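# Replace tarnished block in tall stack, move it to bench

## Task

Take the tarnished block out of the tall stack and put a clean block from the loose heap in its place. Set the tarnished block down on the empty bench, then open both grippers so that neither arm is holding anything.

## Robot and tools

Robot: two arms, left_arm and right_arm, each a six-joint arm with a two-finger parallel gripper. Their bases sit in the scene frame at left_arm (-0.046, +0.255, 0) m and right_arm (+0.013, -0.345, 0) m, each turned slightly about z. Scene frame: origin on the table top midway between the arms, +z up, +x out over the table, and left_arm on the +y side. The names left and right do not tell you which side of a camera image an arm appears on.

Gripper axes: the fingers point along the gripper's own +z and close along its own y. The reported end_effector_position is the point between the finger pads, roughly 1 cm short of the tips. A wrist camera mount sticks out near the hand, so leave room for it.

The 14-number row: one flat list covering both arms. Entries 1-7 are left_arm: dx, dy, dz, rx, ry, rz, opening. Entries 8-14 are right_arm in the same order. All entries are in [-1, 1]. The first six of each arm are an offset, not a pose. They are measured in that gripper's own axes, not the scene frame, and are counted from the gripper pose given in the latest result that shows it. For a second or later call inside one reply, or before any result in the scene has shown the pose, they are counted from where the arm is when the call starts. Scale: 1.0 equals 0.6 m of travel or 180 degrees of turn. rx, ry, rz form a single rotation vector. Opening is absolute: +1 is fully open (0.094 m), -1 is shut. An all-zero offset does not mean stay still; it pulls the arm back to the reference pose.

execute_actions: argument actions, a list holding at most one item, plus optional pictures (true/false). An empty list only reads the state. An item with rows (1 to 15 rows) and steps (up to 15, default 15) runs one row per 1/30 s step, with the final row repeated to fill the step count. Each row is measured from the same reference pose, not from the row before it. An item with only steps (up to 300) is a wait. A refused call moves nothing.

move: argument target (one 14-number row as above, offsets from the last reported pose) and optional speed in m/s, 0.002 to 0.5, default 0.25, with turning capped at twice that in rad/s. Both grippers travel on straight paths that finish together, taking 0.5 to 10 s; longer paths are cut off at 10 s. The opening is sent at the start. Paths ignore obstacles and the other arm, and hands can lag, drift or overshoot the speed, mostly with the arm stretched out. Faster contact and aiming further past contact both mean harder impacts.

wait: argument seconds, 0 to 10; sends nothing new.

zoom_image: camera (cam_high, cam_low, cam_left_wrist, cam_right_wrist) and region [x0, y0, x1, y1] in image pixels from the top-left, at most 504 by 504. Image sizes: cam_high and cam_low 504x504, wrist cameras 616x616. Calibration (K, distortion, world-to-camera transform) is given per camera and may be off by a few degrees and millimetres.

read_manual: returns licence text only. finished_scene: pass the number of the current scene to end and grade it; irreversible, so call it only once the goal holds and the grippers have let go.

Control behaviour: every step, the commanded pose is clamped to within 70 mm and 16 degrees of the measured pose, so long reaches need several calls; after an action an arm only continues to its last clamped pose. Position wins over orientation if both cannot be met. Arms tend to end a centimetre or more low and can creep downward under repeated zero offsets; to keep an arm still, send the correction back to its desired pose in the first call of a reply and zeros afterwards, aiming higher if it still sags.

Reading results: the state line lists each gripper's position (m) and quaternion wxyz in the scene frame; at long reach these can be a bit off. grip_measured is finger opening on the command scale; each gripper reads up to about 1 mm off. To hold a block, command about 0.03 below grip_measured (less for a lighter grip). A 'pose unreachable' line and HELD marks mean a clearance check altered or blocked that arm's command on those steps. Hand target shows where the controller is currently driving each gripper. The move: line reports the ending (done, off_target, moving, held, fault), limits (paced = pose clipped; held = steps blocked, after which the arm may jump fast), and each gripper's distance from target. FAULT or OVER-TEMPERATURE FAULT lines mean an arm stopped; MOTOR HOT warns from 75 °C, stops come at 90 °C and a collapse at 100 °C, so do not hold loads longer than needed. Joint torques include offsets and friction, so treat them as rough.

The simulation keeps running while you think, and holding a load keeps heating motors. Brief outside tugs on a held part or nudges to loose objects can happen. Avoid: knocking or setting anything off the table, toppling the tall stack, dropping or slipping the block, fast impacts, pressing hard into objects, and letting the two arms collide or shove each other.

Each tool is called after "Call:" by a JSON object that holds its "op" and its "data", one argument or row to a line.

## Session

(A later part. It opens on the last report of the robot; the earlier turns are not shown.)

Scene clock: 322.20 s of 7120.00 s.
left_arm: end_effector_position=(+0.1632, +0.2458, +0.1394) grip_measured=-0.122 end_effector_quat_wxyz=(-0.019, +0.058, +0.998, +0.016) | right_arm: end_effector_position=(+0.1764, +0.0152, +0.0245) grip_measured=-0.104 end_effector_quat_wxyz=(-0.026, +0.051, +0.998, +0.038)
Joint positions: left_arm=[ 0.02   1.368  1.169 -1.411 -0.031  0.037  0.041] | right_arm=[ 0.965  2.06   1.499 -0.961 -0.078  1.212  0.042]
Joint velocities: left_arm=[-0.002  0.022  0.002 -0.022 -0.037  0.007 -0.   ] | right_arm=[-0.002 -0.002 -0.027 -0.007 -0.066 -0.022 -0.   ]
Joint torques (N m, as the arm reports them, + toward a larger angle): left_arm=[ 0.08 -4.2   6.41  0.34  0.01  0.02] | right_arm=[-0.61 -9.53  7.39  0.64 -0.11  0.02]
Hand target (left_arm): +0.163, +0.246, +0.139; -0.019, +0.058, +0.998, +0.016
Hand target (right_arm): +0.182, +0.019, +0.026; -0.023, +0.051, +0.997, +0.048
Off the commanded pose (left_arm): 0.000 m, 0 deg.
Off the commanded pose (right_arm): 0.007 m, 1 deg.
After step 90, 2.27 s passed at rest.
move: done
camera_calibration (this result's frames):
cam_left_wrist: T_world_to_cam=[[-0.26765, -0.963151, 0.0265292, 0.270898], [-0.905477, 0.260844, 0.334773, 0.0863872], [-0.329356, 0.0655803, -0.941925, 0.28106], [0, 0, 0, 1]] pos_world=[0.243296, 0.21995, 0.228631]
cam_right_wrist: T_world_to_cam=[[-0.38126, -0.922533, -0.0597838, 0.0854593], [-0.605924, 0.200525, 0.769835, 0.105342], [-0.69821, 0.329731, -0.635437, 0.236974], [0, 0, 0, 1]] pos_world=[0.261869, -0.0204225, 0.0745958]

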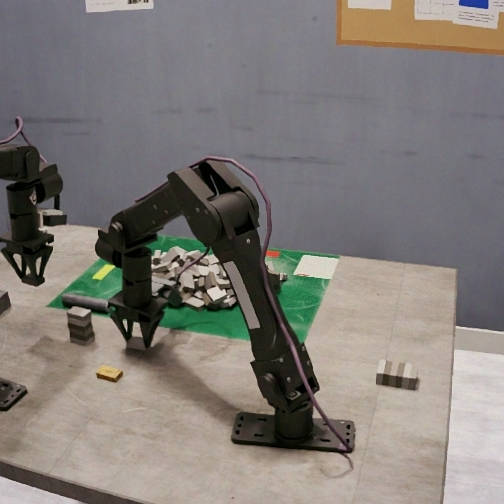

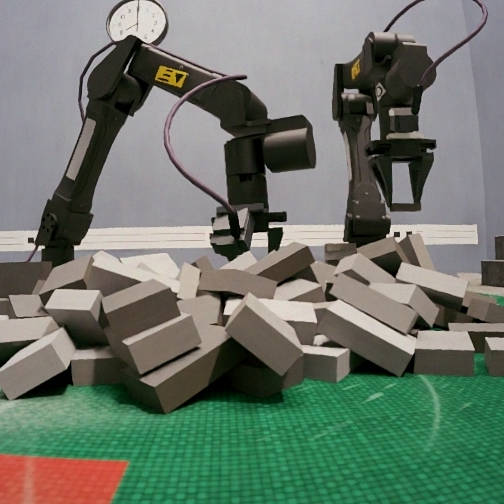

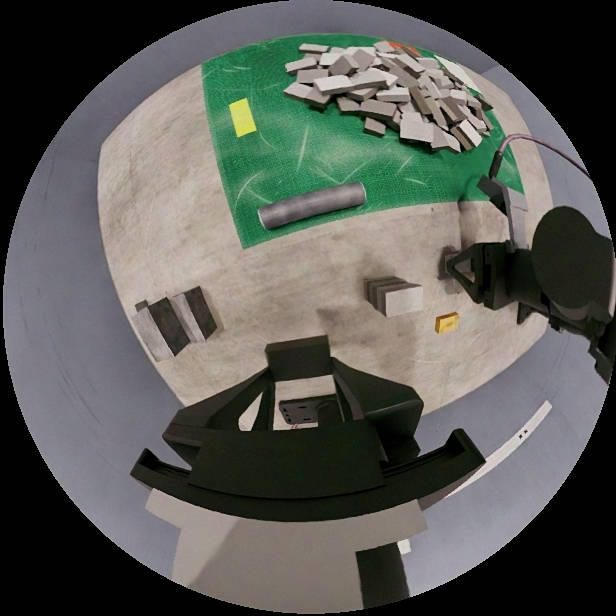

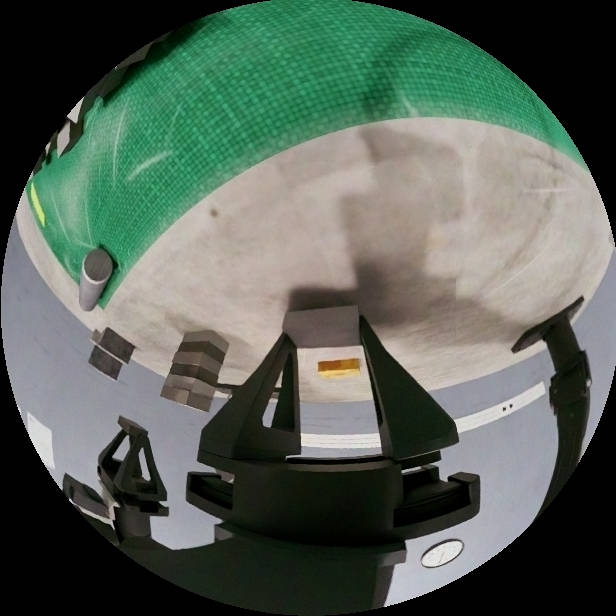

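Need +y ~4mm and down.

Call:
{"op": "move", "data": {
  "target": [0,0,0,0,0,0,-0.14,0.006,0.014,0.012,-0.01,0,0,-0.14],
  "speed": 0.02
}}

Call:
{"op": "zoom_image", "data": {
  "camera": "cam_high",
  "region": [90, 290, 180, 365]
}}

Scene clock: 329.93 s of 7120.00 s.
left_arm: end_effector_position=(+0.1632, +0.2458, +0.1394) grip_measured=-0.122 end_effector_quat_wxyz=(-0.019, +0.058, +0.998, +0.016) | right_arm: end_effector_position=(+0.1768, +0.0190, +0.0168) grip_measured=-0.104 end_effector_quat_wxyz=(-0.027, +0.055, +0.997, +0.045)
Joint positions: left_arm=[ 0.02   1.368  1.169 -1.411 -0.031  0.037  0.041] | right_arm=[ 0.965  2.072  1.483 -0.922 -0.086  1.22   0.042]
Joint velocities: left_arm=[-0.002  0.012  0.007 -0.022 -0.051  0.066 -0.001] | right_arm=[ 0.007 -0.012  0.012  0.007 -0.037  0.007  0.   ]
Joint torques (N m, as the arm reports them, + toward a larger angle): left_arm=[ 0.09 -4.22  6.38  0.33  0.01  0.02] | right_arm=[  0.82 -10.07   6.39   0.62  -0.08   0.09]
Hand target (left_arm): +0.163, +0.246, +0.139; -0.019, +0.058, +0.998, +0.016
Hand target (right_arm): +0.173, +0.024, +0.018; -0.025, +0.051, +0.997, +0.053
Off the commanded pose (left_arm): 0.000 m, 0 deg.
Off the commanded pose (right_arm): 0.007 m, 1 deg.
After step 90, 3.57 s passed at rest.
move: done
camera_calibration (this result's frames):
cam_left_wrist: T_world_to_cam=[[-0.26765, -0.963151, 0.0265292, 0.270898], [-0.905477, 0.260844, 0.334773, 0.0863872], [-0.329356, 0.0655803, -0.941925, 0.28106], [0, 0, 0, 1]] pos_world=[0.243296, 0.21995, 0.228631]
cam_right_wrist: T_world_to_cam=[[-0.389042, -0.918391, -0.0721381, 0.0902019], [-0.60278, 0.194562, 0.773823, 0.1102], [-0.696637, 0.344533, -0.62928, 0.230459], [0, 0, 0, 1]] pos_world=[0.262065, -0.0180009, 0.0662554]

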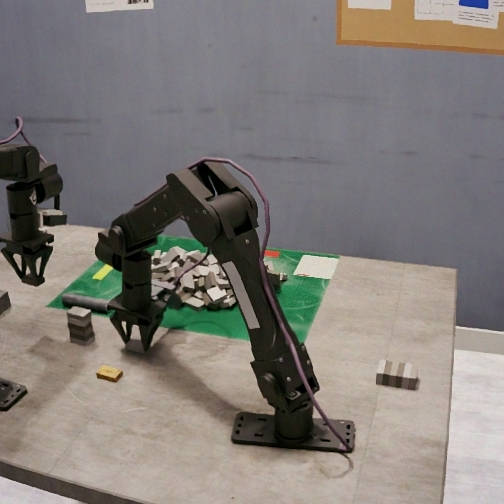

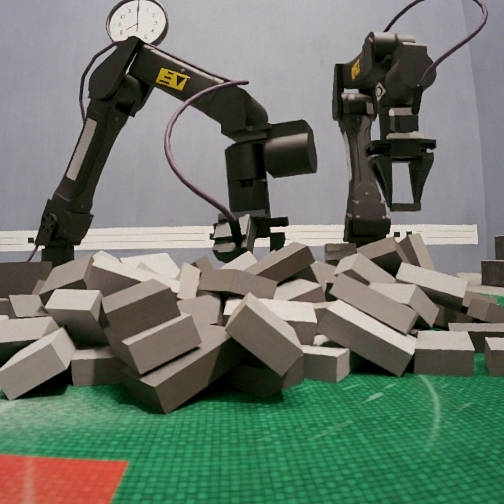

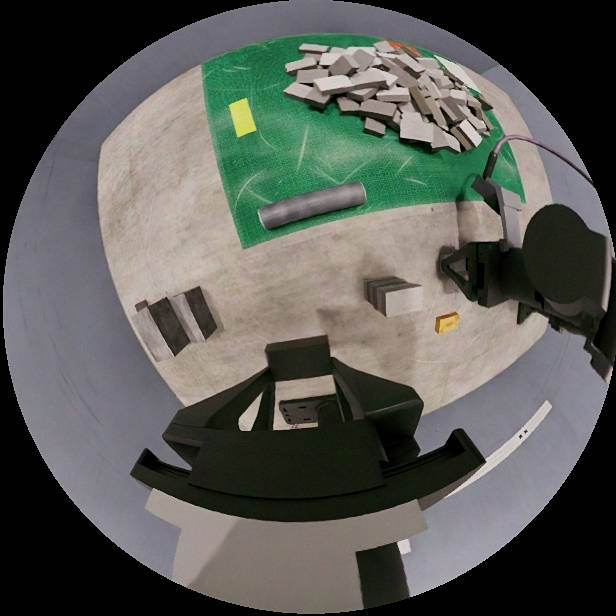

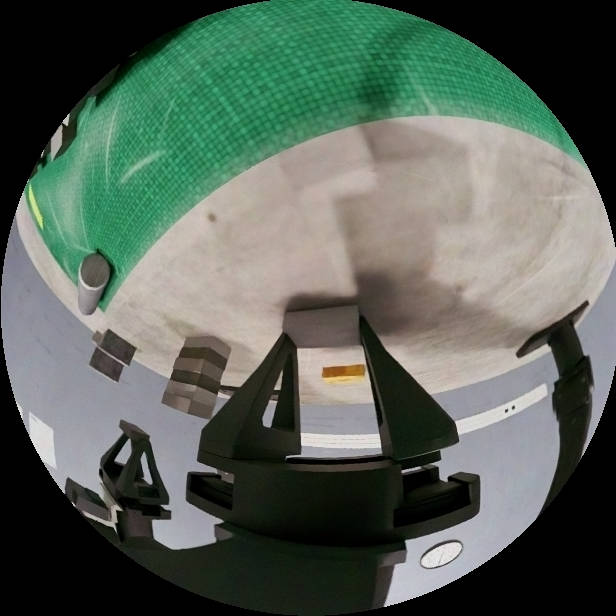

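Region (90, 290, 180, 365) of cam_high's 504x504 image, scaled by 5.600, with more detail than that image has.

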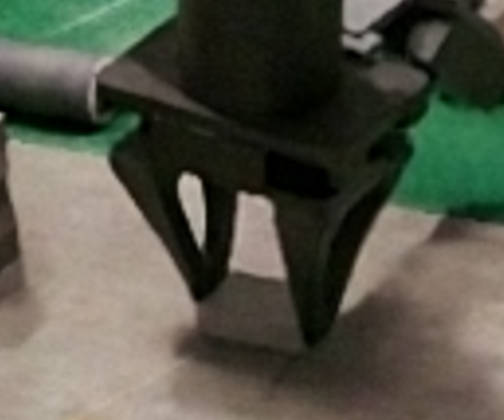

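Call:
{"op": "move", "data": {
  "target": [0,0,0,0,0,0,-0.14,0,0,0,0,0,0,0.3]
}}

Call:
{"op": "move", "data": {
  "target": [0,0,0,0,0,0,-0.14,0,0,-0.1,0,0,0,0.3],
  "speed": 0.1
}}

Call:
{"op": "move", "data": {
  "target": [-0.065,-0.385,0,0.01,-0.015,0,-0.14,-0.12,-0.42,-0.06,0,0,0,0.3],
  "speed": 0.12
}}

Scene clock: 336.03 s of 7120.00 s.
left_arm: end_effector_position=(+0.1632, +0.2458, +0.1394) grip_measured=-0.122 end_effector_quat_wxyz=(-0.019, +0.058, +0.998, +0.016) | right_arm: end_effector_position=(+0.1768, +0.0192, +0.0168) grip_measured=+0.299 end_effector_quat_wxyz=(-0.027, +0.055, +0.997, +0.045)
Joint positions: left_arm=[ 0.02   1.368  1.169 -1.411 -0.031  0.037  0.041] | right_arm=[ 0.965  2.072  1.483 -0.921 -0.086  1.221  0.061]
Joint velocities: left_arm=[ 0.007  0.002  0.012 -0.007 -0.022  0.051 -0.001] | right_arm=[-0.012  0.007 -0.012  0.051 -0.007  0.037 -0.001]
Joint torques (N m, as the arm reports them, + toward a larger angle): left_arm=[ 0.04 -4.23  6.41  0.32  0.    0.01] | right_arm=[-0.03 -9.67  6.85  0.5  -0.08  0.02]
Hand target (left_arm): +0.163, +0.246, +0.139; -0.019, +0.058, +0.998, +0.016
Hand target (right_arm): +0.177, +0.019, +0.017; -0.027, +0.055, +0.997, +0.045
Off the commanded pose (left_arm): 0.000 m, 0 deg.
Off the commanded pose (right_arm): 0.000 m, 0 deg.
After step 90, 2.40 s passed at rest.
move: done
camera_calibration (this result's frames):
cam_left_wrist: T_world_to_cam=[[-0.26765, -0.963151, 0.0265292, 0.270898], [-0.905477, 0.260844, 0.334773, 0.0863872], [-0.329356, 0.0655803, -0.941925, 0.28106], [0, 0, 0, 1]] pos_world=[0.243296, 0.21995, 0.228631]
cam_right_wrist: T_world_to_cam=[[-0.389372, -0.918192, -0.0728899, 0.090462], [-0.602683, 0.194132, 0.774007, 0.11015], [-0.696537, 0.345306, -0.628968, 0.23038], [0, 0, 0, 1]] pos_world=[0.262077, -0.0178736, 0.0662387]

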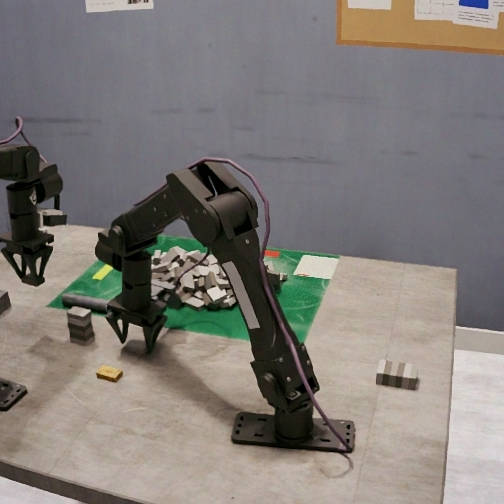

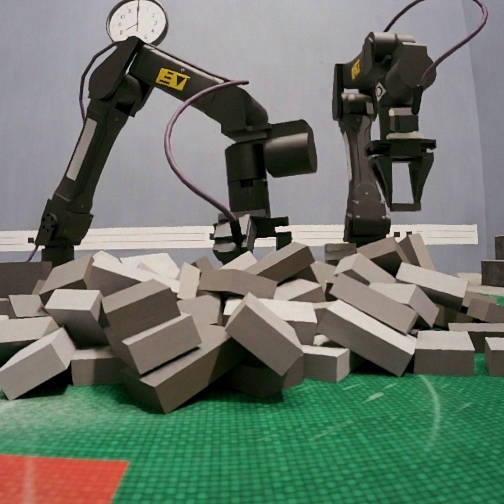

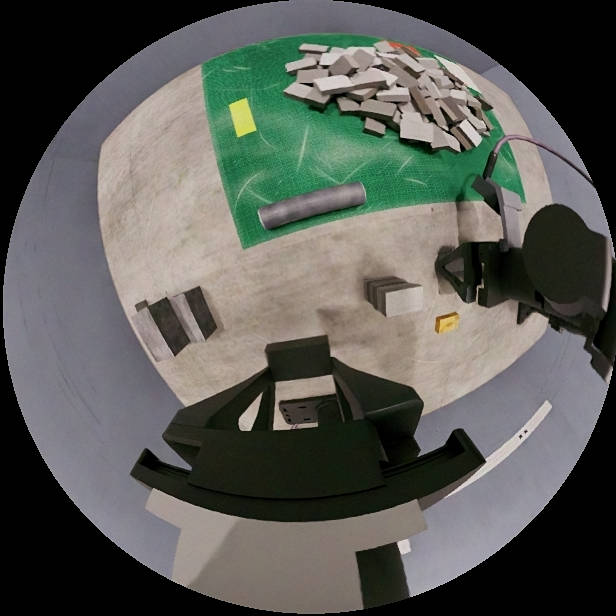

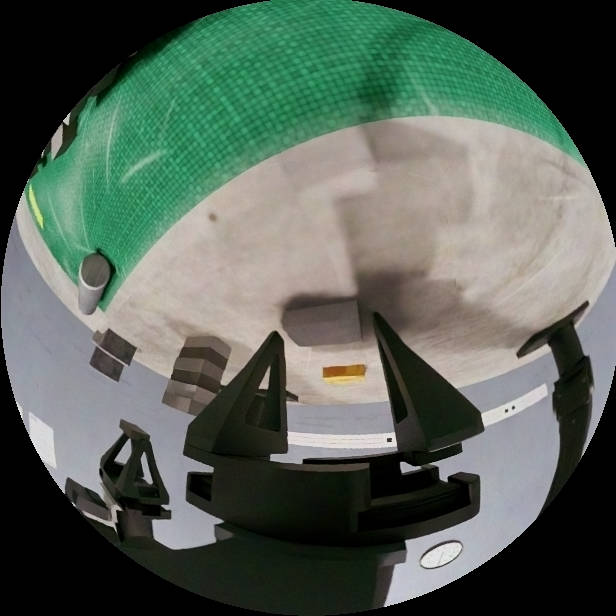

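Scene clock: 337.23 s of 7120.00 s.
left_arm: end_effector_position=(+0.1632, +0.2458, +0.1394) grip_measured=-0.122 end_effector_quat_wxyz=(-0.019, +0.058, +0.998, +0.016) | right_arm: end_effector_position=(+0.1735, +0.0126, +0.0610) grip_measured=+0.299 end_effector_quat_wxyz=(-0.033, +0.052, +0.998, +0.031)
Joint positions: left_arm=[ 0.02   1.368  1.169 -1.411 -0.031  0.037  0.041] | right_arm=[ 0.965  2.027  1.6   -1.113 -0.086  1.214  0.061]
Joint velocities: left_arm=[-0.002 -0.012  0.007  0.037  0.007  0.022  0.   ] | right_arm=[ 0.007 -0.002  0.002  0.007  0.022  0.007 -0.001]
Joint torques (N m, as the arm reports them, + toward a larger angle): left_arm=[ 0.05 -4.24  6.39  0.32  0.01  0.01] | right_arm=[ -0.99 -11.44   9.21   0.31  -0.09  -0.02]
Hand target (left_arm): +0.163, +0.246, +0.139; -0.019, +0.058, +0.998, +0.016
Hand target (right_arm): +0.180, +0.013, +0.076; -0.027, +0.055, +0.997, +0.045
Off the commanded pose (left_arm): 0.000 m, 0 deg.
Off the commanded pose (right_arm): 0.017 m, 2 deg.
move: off_target (right_arm)
camera_calibration (this result's frames):
cam_left_wrist: T_world_to_cam=[[-0.26765, -0.963151, 0.0265292, 0.270898], [-0.905477, 0.260844, 0.334773, 0.0863872], [-0.329356, 0.0655803, -0.941925, 0.28106], [0, 0, 0, 1]] pos_world=[0.243296, 0.21995, 0.228631]
cam_right_wrist: T_world_to_cam=[[-0.383854, -0.922424, -0.042296, 0.0835536], [-0.593667, 0.211445, 0.776434, 0.0733428], [-0.707259, 0.323147, -0.628777, 0.260263], [0, 0, 0, 1]] pos_world=[0.259687, -0.0225394, 0.110236]

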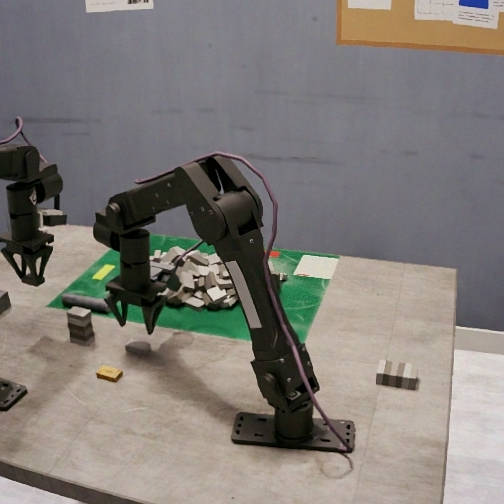

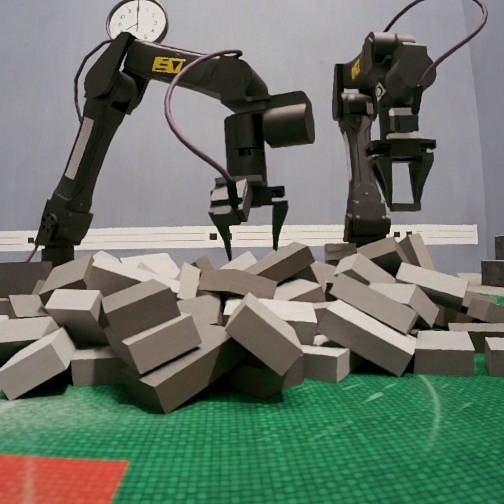

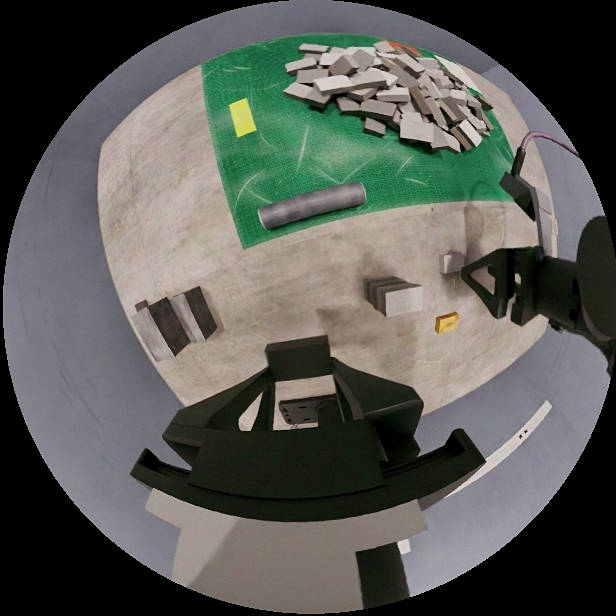

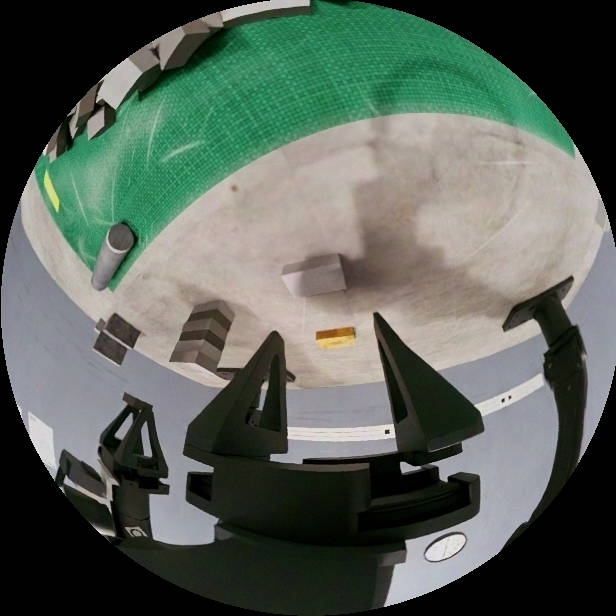

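Scene clock: 340.00 s of 7120.00 s.
left_arm: end_effector_position=(+0.1681, +0.0213, +0.1270) grip_measured=-0.122 end_effector_quat_wxyz=(-0.007, +0.060, +0.998, +0.005) | right_arm: end_effector_position=(+0.2254, -0.2449, +0.0730) grip_measured=+0.299 end_effector_quat_wxyz=(-0.040, +0.052, +0.997, +0.029)
Joint positions: left_arm=[-0.735  1.758  1.508 -1.337  0.003 -0.713  0.041] | right_arm=[ 0.228  1.503  1.016 -1.134 -0.086  0.474  0.061]
Joint velocities: left_arm=[-0.002 -0.002 -0.002 -0.037 -0.037 -0.037 -0.   ] | right_arm=[ 0.002 -0.012  0.007  0.095 -0.095 -0.066  0.001]
Joint torques (N m, as the arm reports them, + toward a larger angle): left_arm=[-0.54 -6.97  9.22  0.38  0.05 -0.09] | right_arm=[-0.81 -7.09  6.38  0.14 -0.03 -0.03]
Hand target (left_arm): +0.172, +0.013, +0.132; +0.001, +0.058, +0.998, -0.004
Hand target (right_arm): +0.223, -0.249, +0.078; -0.034, +0.052, +0.998, +0.030
Off the commanded pose (left_arm): 0.012 m, 1 deg.
Off the commanded pose (right_arm): 0.007 m, 1 deg.
move: off_target (left_arm)
camera_calibration (this result's frames):
cam_left_wrist: T_world_to_cam=[[-0.272195, -0.961266, 0.043332, 0.0548697], [-0.911794, 0.272052, 0.307602, 0.157841], [-0.307476, 0.0442179, -0.950528, 0.283549], [0, 0, 0, 1]] pos_world=[0.246038, -0.00273452, 0.218591]
cam_right_wrist: T_world_to_cam=[[-0.383522, -0.922928, -0.0333787, -0.13441], [-0.582822, 0.213839, 0.783959, 0.146903], [-0.7164, 0.32012, -0.619915, 0.388417], [0, 0, 0, 1]] pos_world=[0.312331, -0.279804, 0.121133]

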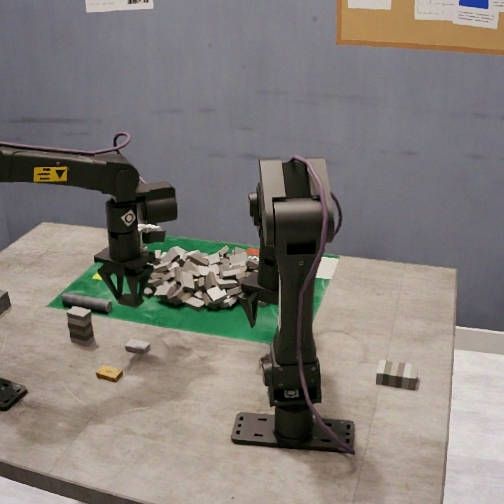

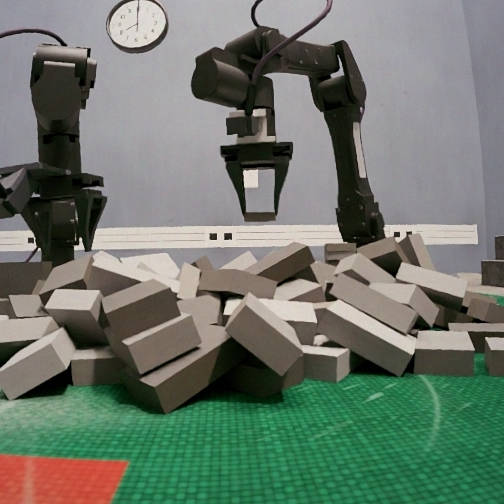

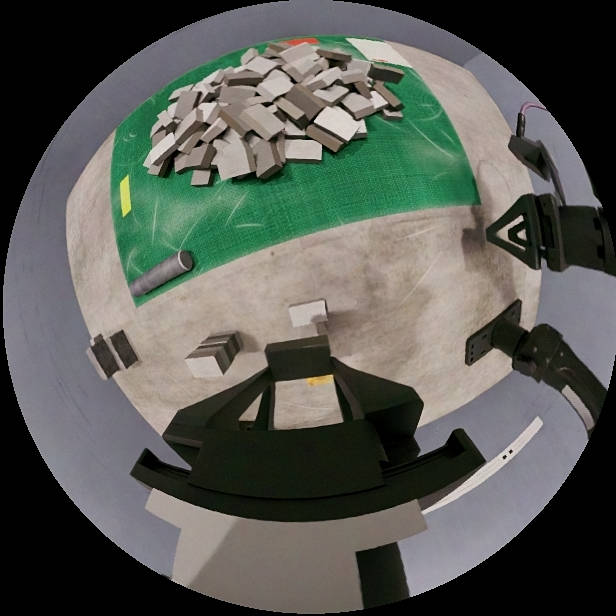

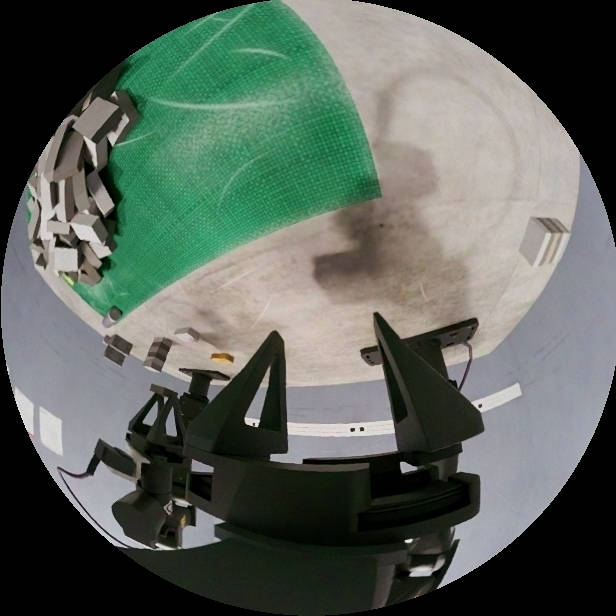

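Call:
{"op": "move", "data": {
  "target": [0,-0.006,0.145,0,0,0,-0.14,0,0,0,0,0,0,0.3],
  "speed": 0.07
}}

Call:
{"op": "zoom_image", "data": {
  "camera": "cam_high",
  "region": [90, 290, 180, 365]
}}

Call:
{"op": "zoom_image", "data": {
  "camera": "cam_left_wrist",
  "region": [230, 300, 380, 420]
}}

Scene clock: 347.50 s of 7120.00 s.
left_arm: end_effector_position=(+0.1714, +0.0176, +0.0473) grip_measured=-0.122 end_effector_quat_wxyz=(-0.002, +0.059, +0.998, -0.001) | right_arm: end_effector_position=(+0.2254, -0.2449, +0.0730) grip_measured=+0.299 end_effector_quat_wxyz=(-0.040, +0.051, +0.997, +0.029)
Joint positions: left_arm=[-0.735  1.812  1.252 -1.013  0.003 -0.715  0.041] | right_arm=[ 0.228  1.503  1.016 -1.134 -0.086  0.471  0.061]
Joint velocities: left_arm=[ 0.007 -0.007 -0.002  0.007 -0.022  0.066 -0.   ] | right_arm=[-0.002  0.007  0.002  0.051  0.051 -0.037  0.001]
Joint torques (N m, as the arm reports them, + toward a larger angle): left_arm=[-0.71 -7.24  4.67  0.51  0.04 -0.07] | right_arm=[-0.02 -5.01  6.75  0.31 -0.07  0.05]
Hand target (left_arm): +0.167, +0.018, +0.040; -0.007, +0.060, +0.998, +0.005
Hand target (right_arm): +0.225, -0.245, +0.073; -0.040, +0.052, +0.997, +0.029
Off the commanded pose (left_arm): 0.009 m, 1 deg.
Off the commanded pose (right_arm): 0.000 m, 0 deg.
After step 90, 2.73 s passed at rest.
move: done
camera_calibration (this result's frames):
cam_left_wrist: T_world_to_cam=[[-0.271581, -0.961043, 0.0513768, 0.0552341], [-0.915203, 0.274405, 0.295135, 0.187478], [-0.297736, 0.0331331, -0.954073, 0.207726], [0, 0, 0, 1]] pos_world=[0.248429, -0.00524529, 0.140017]
cam_right_wrist: T_world_to_cam=[[-0.381063, -0.923937, -0.0336331, -0.135193], [-0.583517, 0.212127, 0.783907, 0.146644], [-0.717146, 0.318343, -0.619967, 0.388154], [0, 0, 0, 1]] pos_world=[0.312415, -0.279583, 0.12114]

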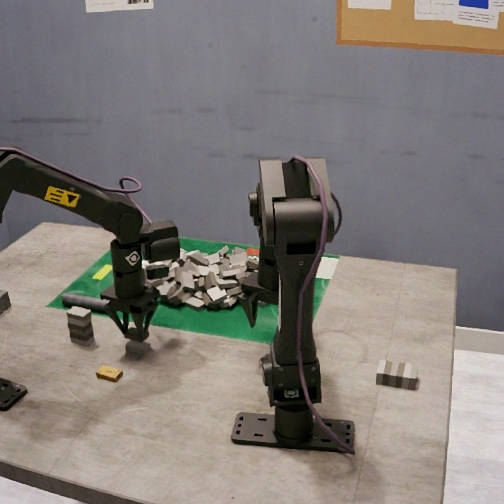

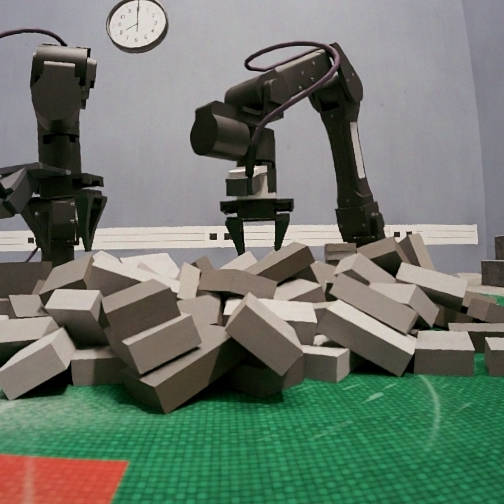

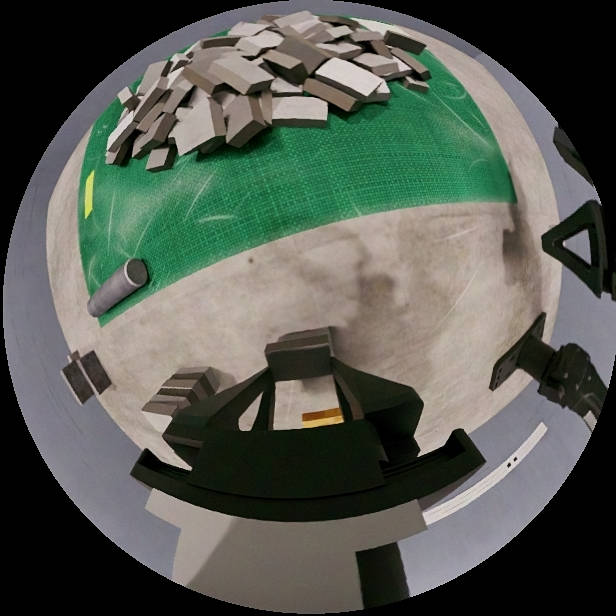

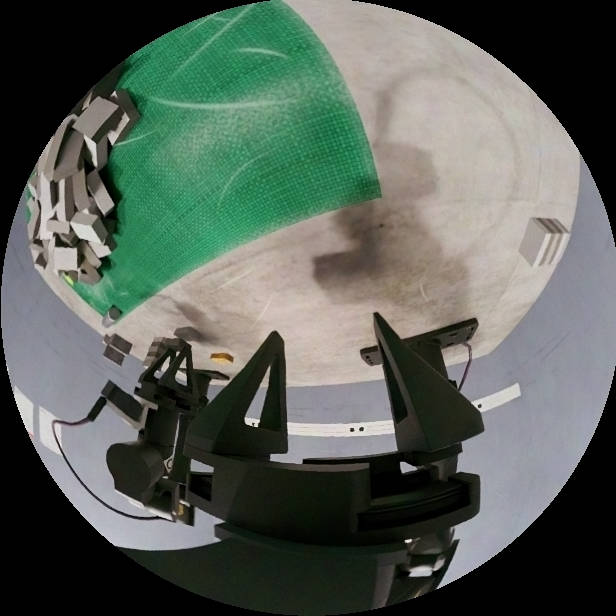

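Region (90, 290, 180, 365) of cam_high's 504x504 image, scaled by 5.600, with more detail than that image has.

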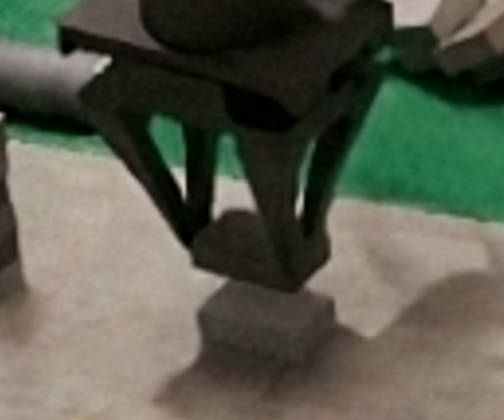

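Region (230, 300, 380, 420) of cam_left_wrist's 616x616 image, scaled by 3.360, with more detail than that image has; it fills the top 403 rows of this view, and the rest is white.

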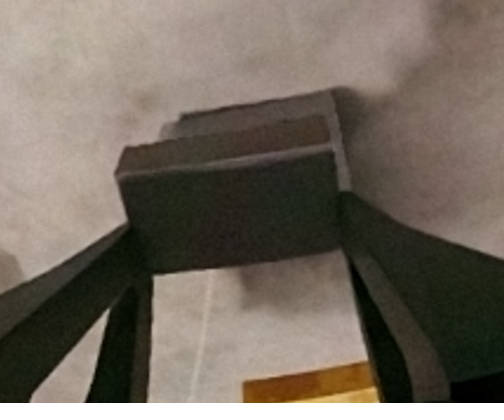

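Call:
{"op": "move", "data": {
  "target": [0.018,-0.012,0.022,0,0,0,-0.14,0,0,0,0,0,0,0.3],
  "speed": 0.02
}}

Call:
{"op": "zoom_image", "data": {
  "camera": "cam_high",
  "region": [90, 290, 180, 365]
}}

Call:
{"op": "zoom_image", "data": {
  "camera": "cam_left_wrist",
  "region": [230, 300, 380, 420]
}}

Scene clock: 357.87 s of 7120.00 s.
left_arm: end_effector_position=(+0.1646, +0.0109, +0.0405) grip_measured=-0.122 end_effector_quat_wxyz=(+0.002, +0.060, +0.998, -0.005) | right_arm: end_effector_position=(+0.2254, -0.2449, +0.0730) grip_measured=+0.299 end_effector_quat_wxyz=(-0.040, +0.051, +0.997, +0.029)
Joint positions: left_arm=[-0.765  1.812  1.224 -0.973  0.003 -0.742  0.041] | right_arm=[ 0.228  1.503  1.016 -1.134 -0.086  0.471  0.061]
Joint velocities: left_arm=[-0.002 -0.002  0.007  0.051 -0.037  0.037  0.   ] | right_arm=[-0.017  0.002  0.007 -0.051 -0.066 -0.037  0.   ]
Joint torques (N m, as the arm reports them, + toward a larger angle): left_arm=[-0.79 -7.6   4.42  0.55  0.04 -0.07] | right_arm=[-0.02 -5.    6.78  0.3  -0.08  0.02]
Hand target (left_arm): +0.160, +0.012, +0.034; -0.002, +0.059, +0.998, -0.001
Hand target (right_arm): +0.225, -0.245, +0.073; -0.040, +0.051, +0.997, +0.029
Off the commanded pose (left_arm): 0.008 m, 1 deg.
Off the commanded pose (right_arm): 0.000 m, 0 deg.
After step 90, 6.20 s passed at rest.
move: done
camera_calibration (this result's frames):
cam_left_wrist: T_world_to_cam=[[-0.273818, -0.960055, 0.0575982, 0.0473723], [-0.916833, 0.278647, 0.28596, 0.185646], [-0.290587, 0.025493, -0.956509, 0.198416], [0, 0, 0, 1]] pos_world=[0.240835, -0.0113079, 0.133971]
cam_right_wrist: T_world_to_cam=[[-0.381063, -0.923937, -0.0336331, -0.135193], [-0.583517, 0.212127, 0.783907, 0.146644], [-0.717146, 0.318343, -0.619967, 0.388154], [0, 0, 0, 1]] pos_world=[0.312415, -0.279583, 0.12114]

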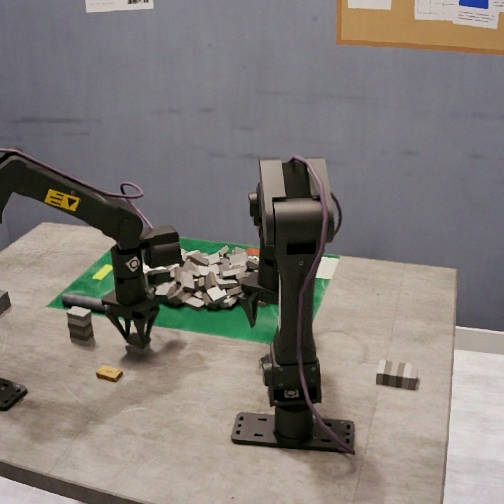

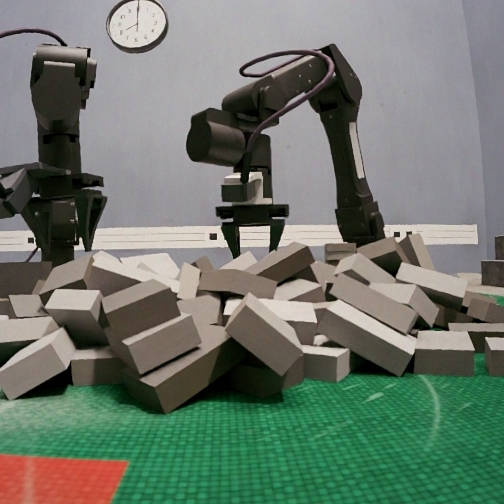

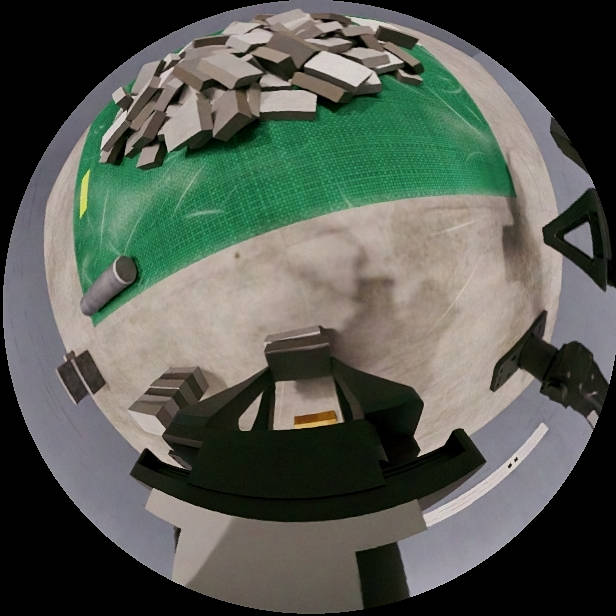

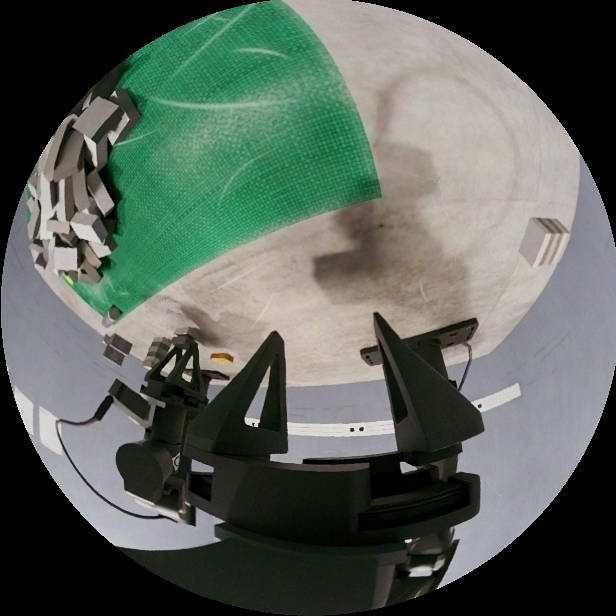

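Region (90, 290, 180, 365) of cam_high's 504x504 image, scaled by 5.600, with more detail than that image has.

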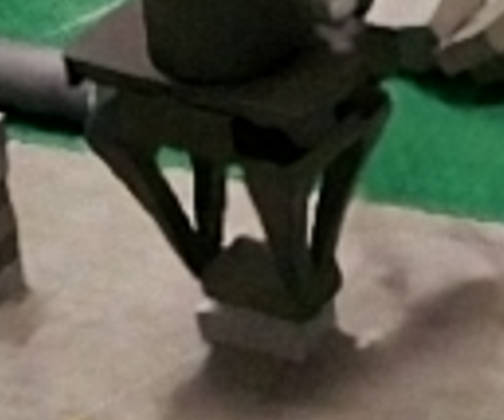

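Region (230, 300, 380, 420) of cam_left_wrist's 616x616 image, scaled by 3.360, with more detail than that image has; it fills the top 403 rows of this view, and the rest is white.

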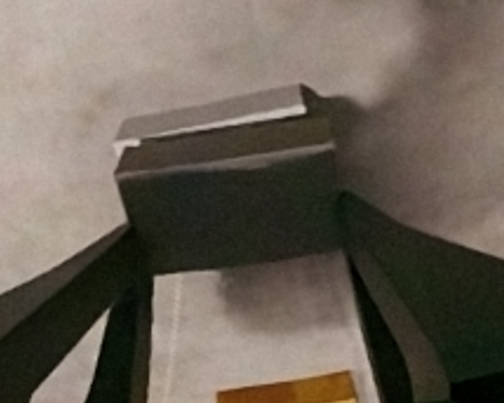

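Call:
{"op": "move", "data": {
  "target": [0.003,0.012,0.02,0,0,0,-0.14,0,0,0,0,0,0,0.3],
  "speed": 0.02
}}

Call:
{"op": "zoom_image", "data": {
  "camera": "cam_high",
  "region": [90, 290, 180, 365]
}}

Call:
{"op": "zoom_image", "data": {
  "camera": "cam_left_wrist",
  "region": [230, 300, 380, 420]
}}

Scene clock: 364.83 s of 7120.00 s.
left_arm: end_effector_position=(+0.1634, +0.0122, +0.0348) grip_measured=-0.122 end_effector_quat_wxyz=(+0.003, +0.061, +0.998, -0.005) | right_arm: end_effector_position=(+0.2254, -0.2449, +0.0730) grip_measured=+0.299 end_effector_quat_wxyz=(-0.040, +0.051, +0.997, +0.029)
Joint positions: left_arm=[-0.765  1.812  1.2   -0.947  0.003 -0.741  0.041] | right_arm=[ 0.228  1.503  1.016 -1.134 -0.086  0.471  0.061]
Joint velocities: left_arm=[-0.017 -0.002  0.007 -0.022 -0.022  0.037 -0.001] | right_arm=[ 0.017  0.007 -0.007 -0.081  0.022 -0.037  0.001]
Joint torques (N m, as the arm reports them, + toward a larger angle): left_arm=[ 1.23 -8.17  3.33  0.66  0.02  0.15] | right_arm=[ 0.   -5.01  6.76  0.3  -0.08  0.03]
Hand target (left_arm): +0.164, +0.018, +0.029; +0.002, +0.060, +0.998, -0.004
Hand target (right_arm): +0.225, -0.245, +0.073; -0.040, +0.051, +0.997, +0.029
Off the commanded pose (left_arm): 0.009 m, 0 deg.
Off the commanded pose (right_arm): 0.000 m, 0 deg.
After step 90, 3.03 s passed at rest.
move: done
camera_calibration (this result's frames):
cam_left_wrist: T_world_to_cam=[[-0.275341, -0.959569, 0.0584269, 0.0488805], [-0.916694, 0.280374, 0.284713, 0.185848], [-0.289583, 0.0248336, -0.956831, 0.192482], [0, 0, 0, 1]] pos_world=[0.239564, -0.00998265, 0.128404]
cam_right_wrist: T_world_to_cam=[[-0.381063, -0.923937, -0.0336331, -0.135193], [-0.583517, 0.212127, 0.783907, 0.146644], [-0.717146, 0.318343, -0.619967, 0.388154], [0, 0, 0, 1]] pos_world=[0.312415, -0.279583, 0.12114]

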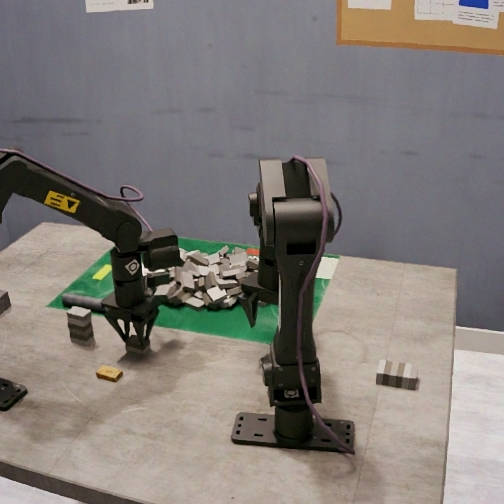

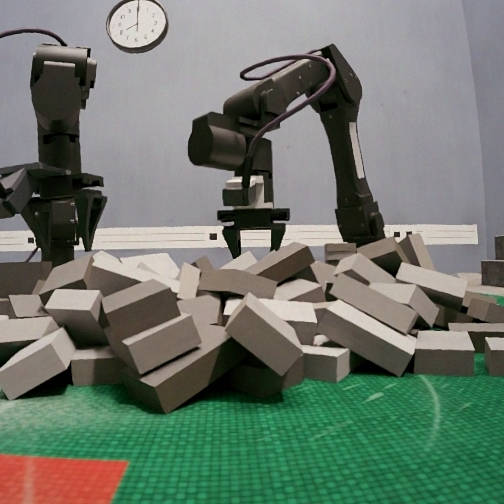

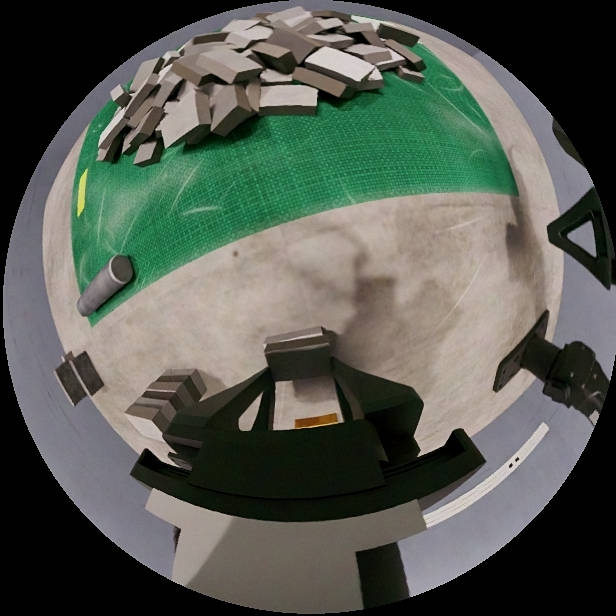

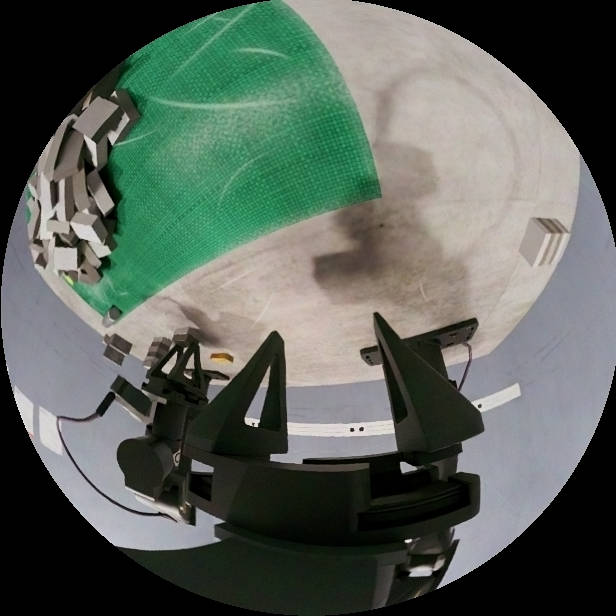

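Region (90, 290, 180, 365) of cam_high's 504x504 image, scaled by 5.600, with more detail than that image has.

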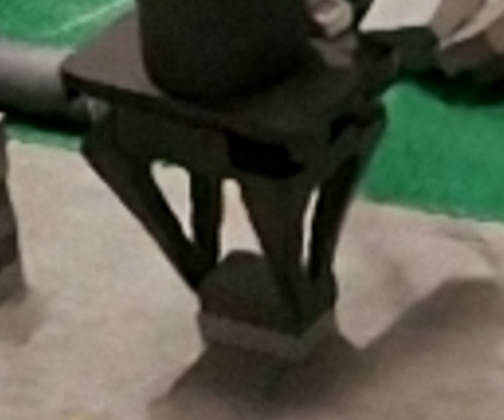

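Region (230, 300, 380, 420) of cam_left_wrist's 616x616 image, scaled by 3.360, with more detail than that image has; it fills the top 403 rows of this view, and the rest is white.

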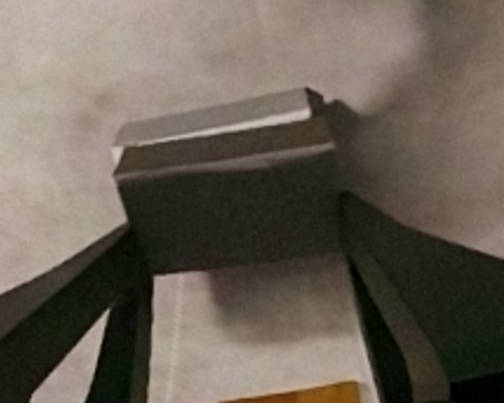

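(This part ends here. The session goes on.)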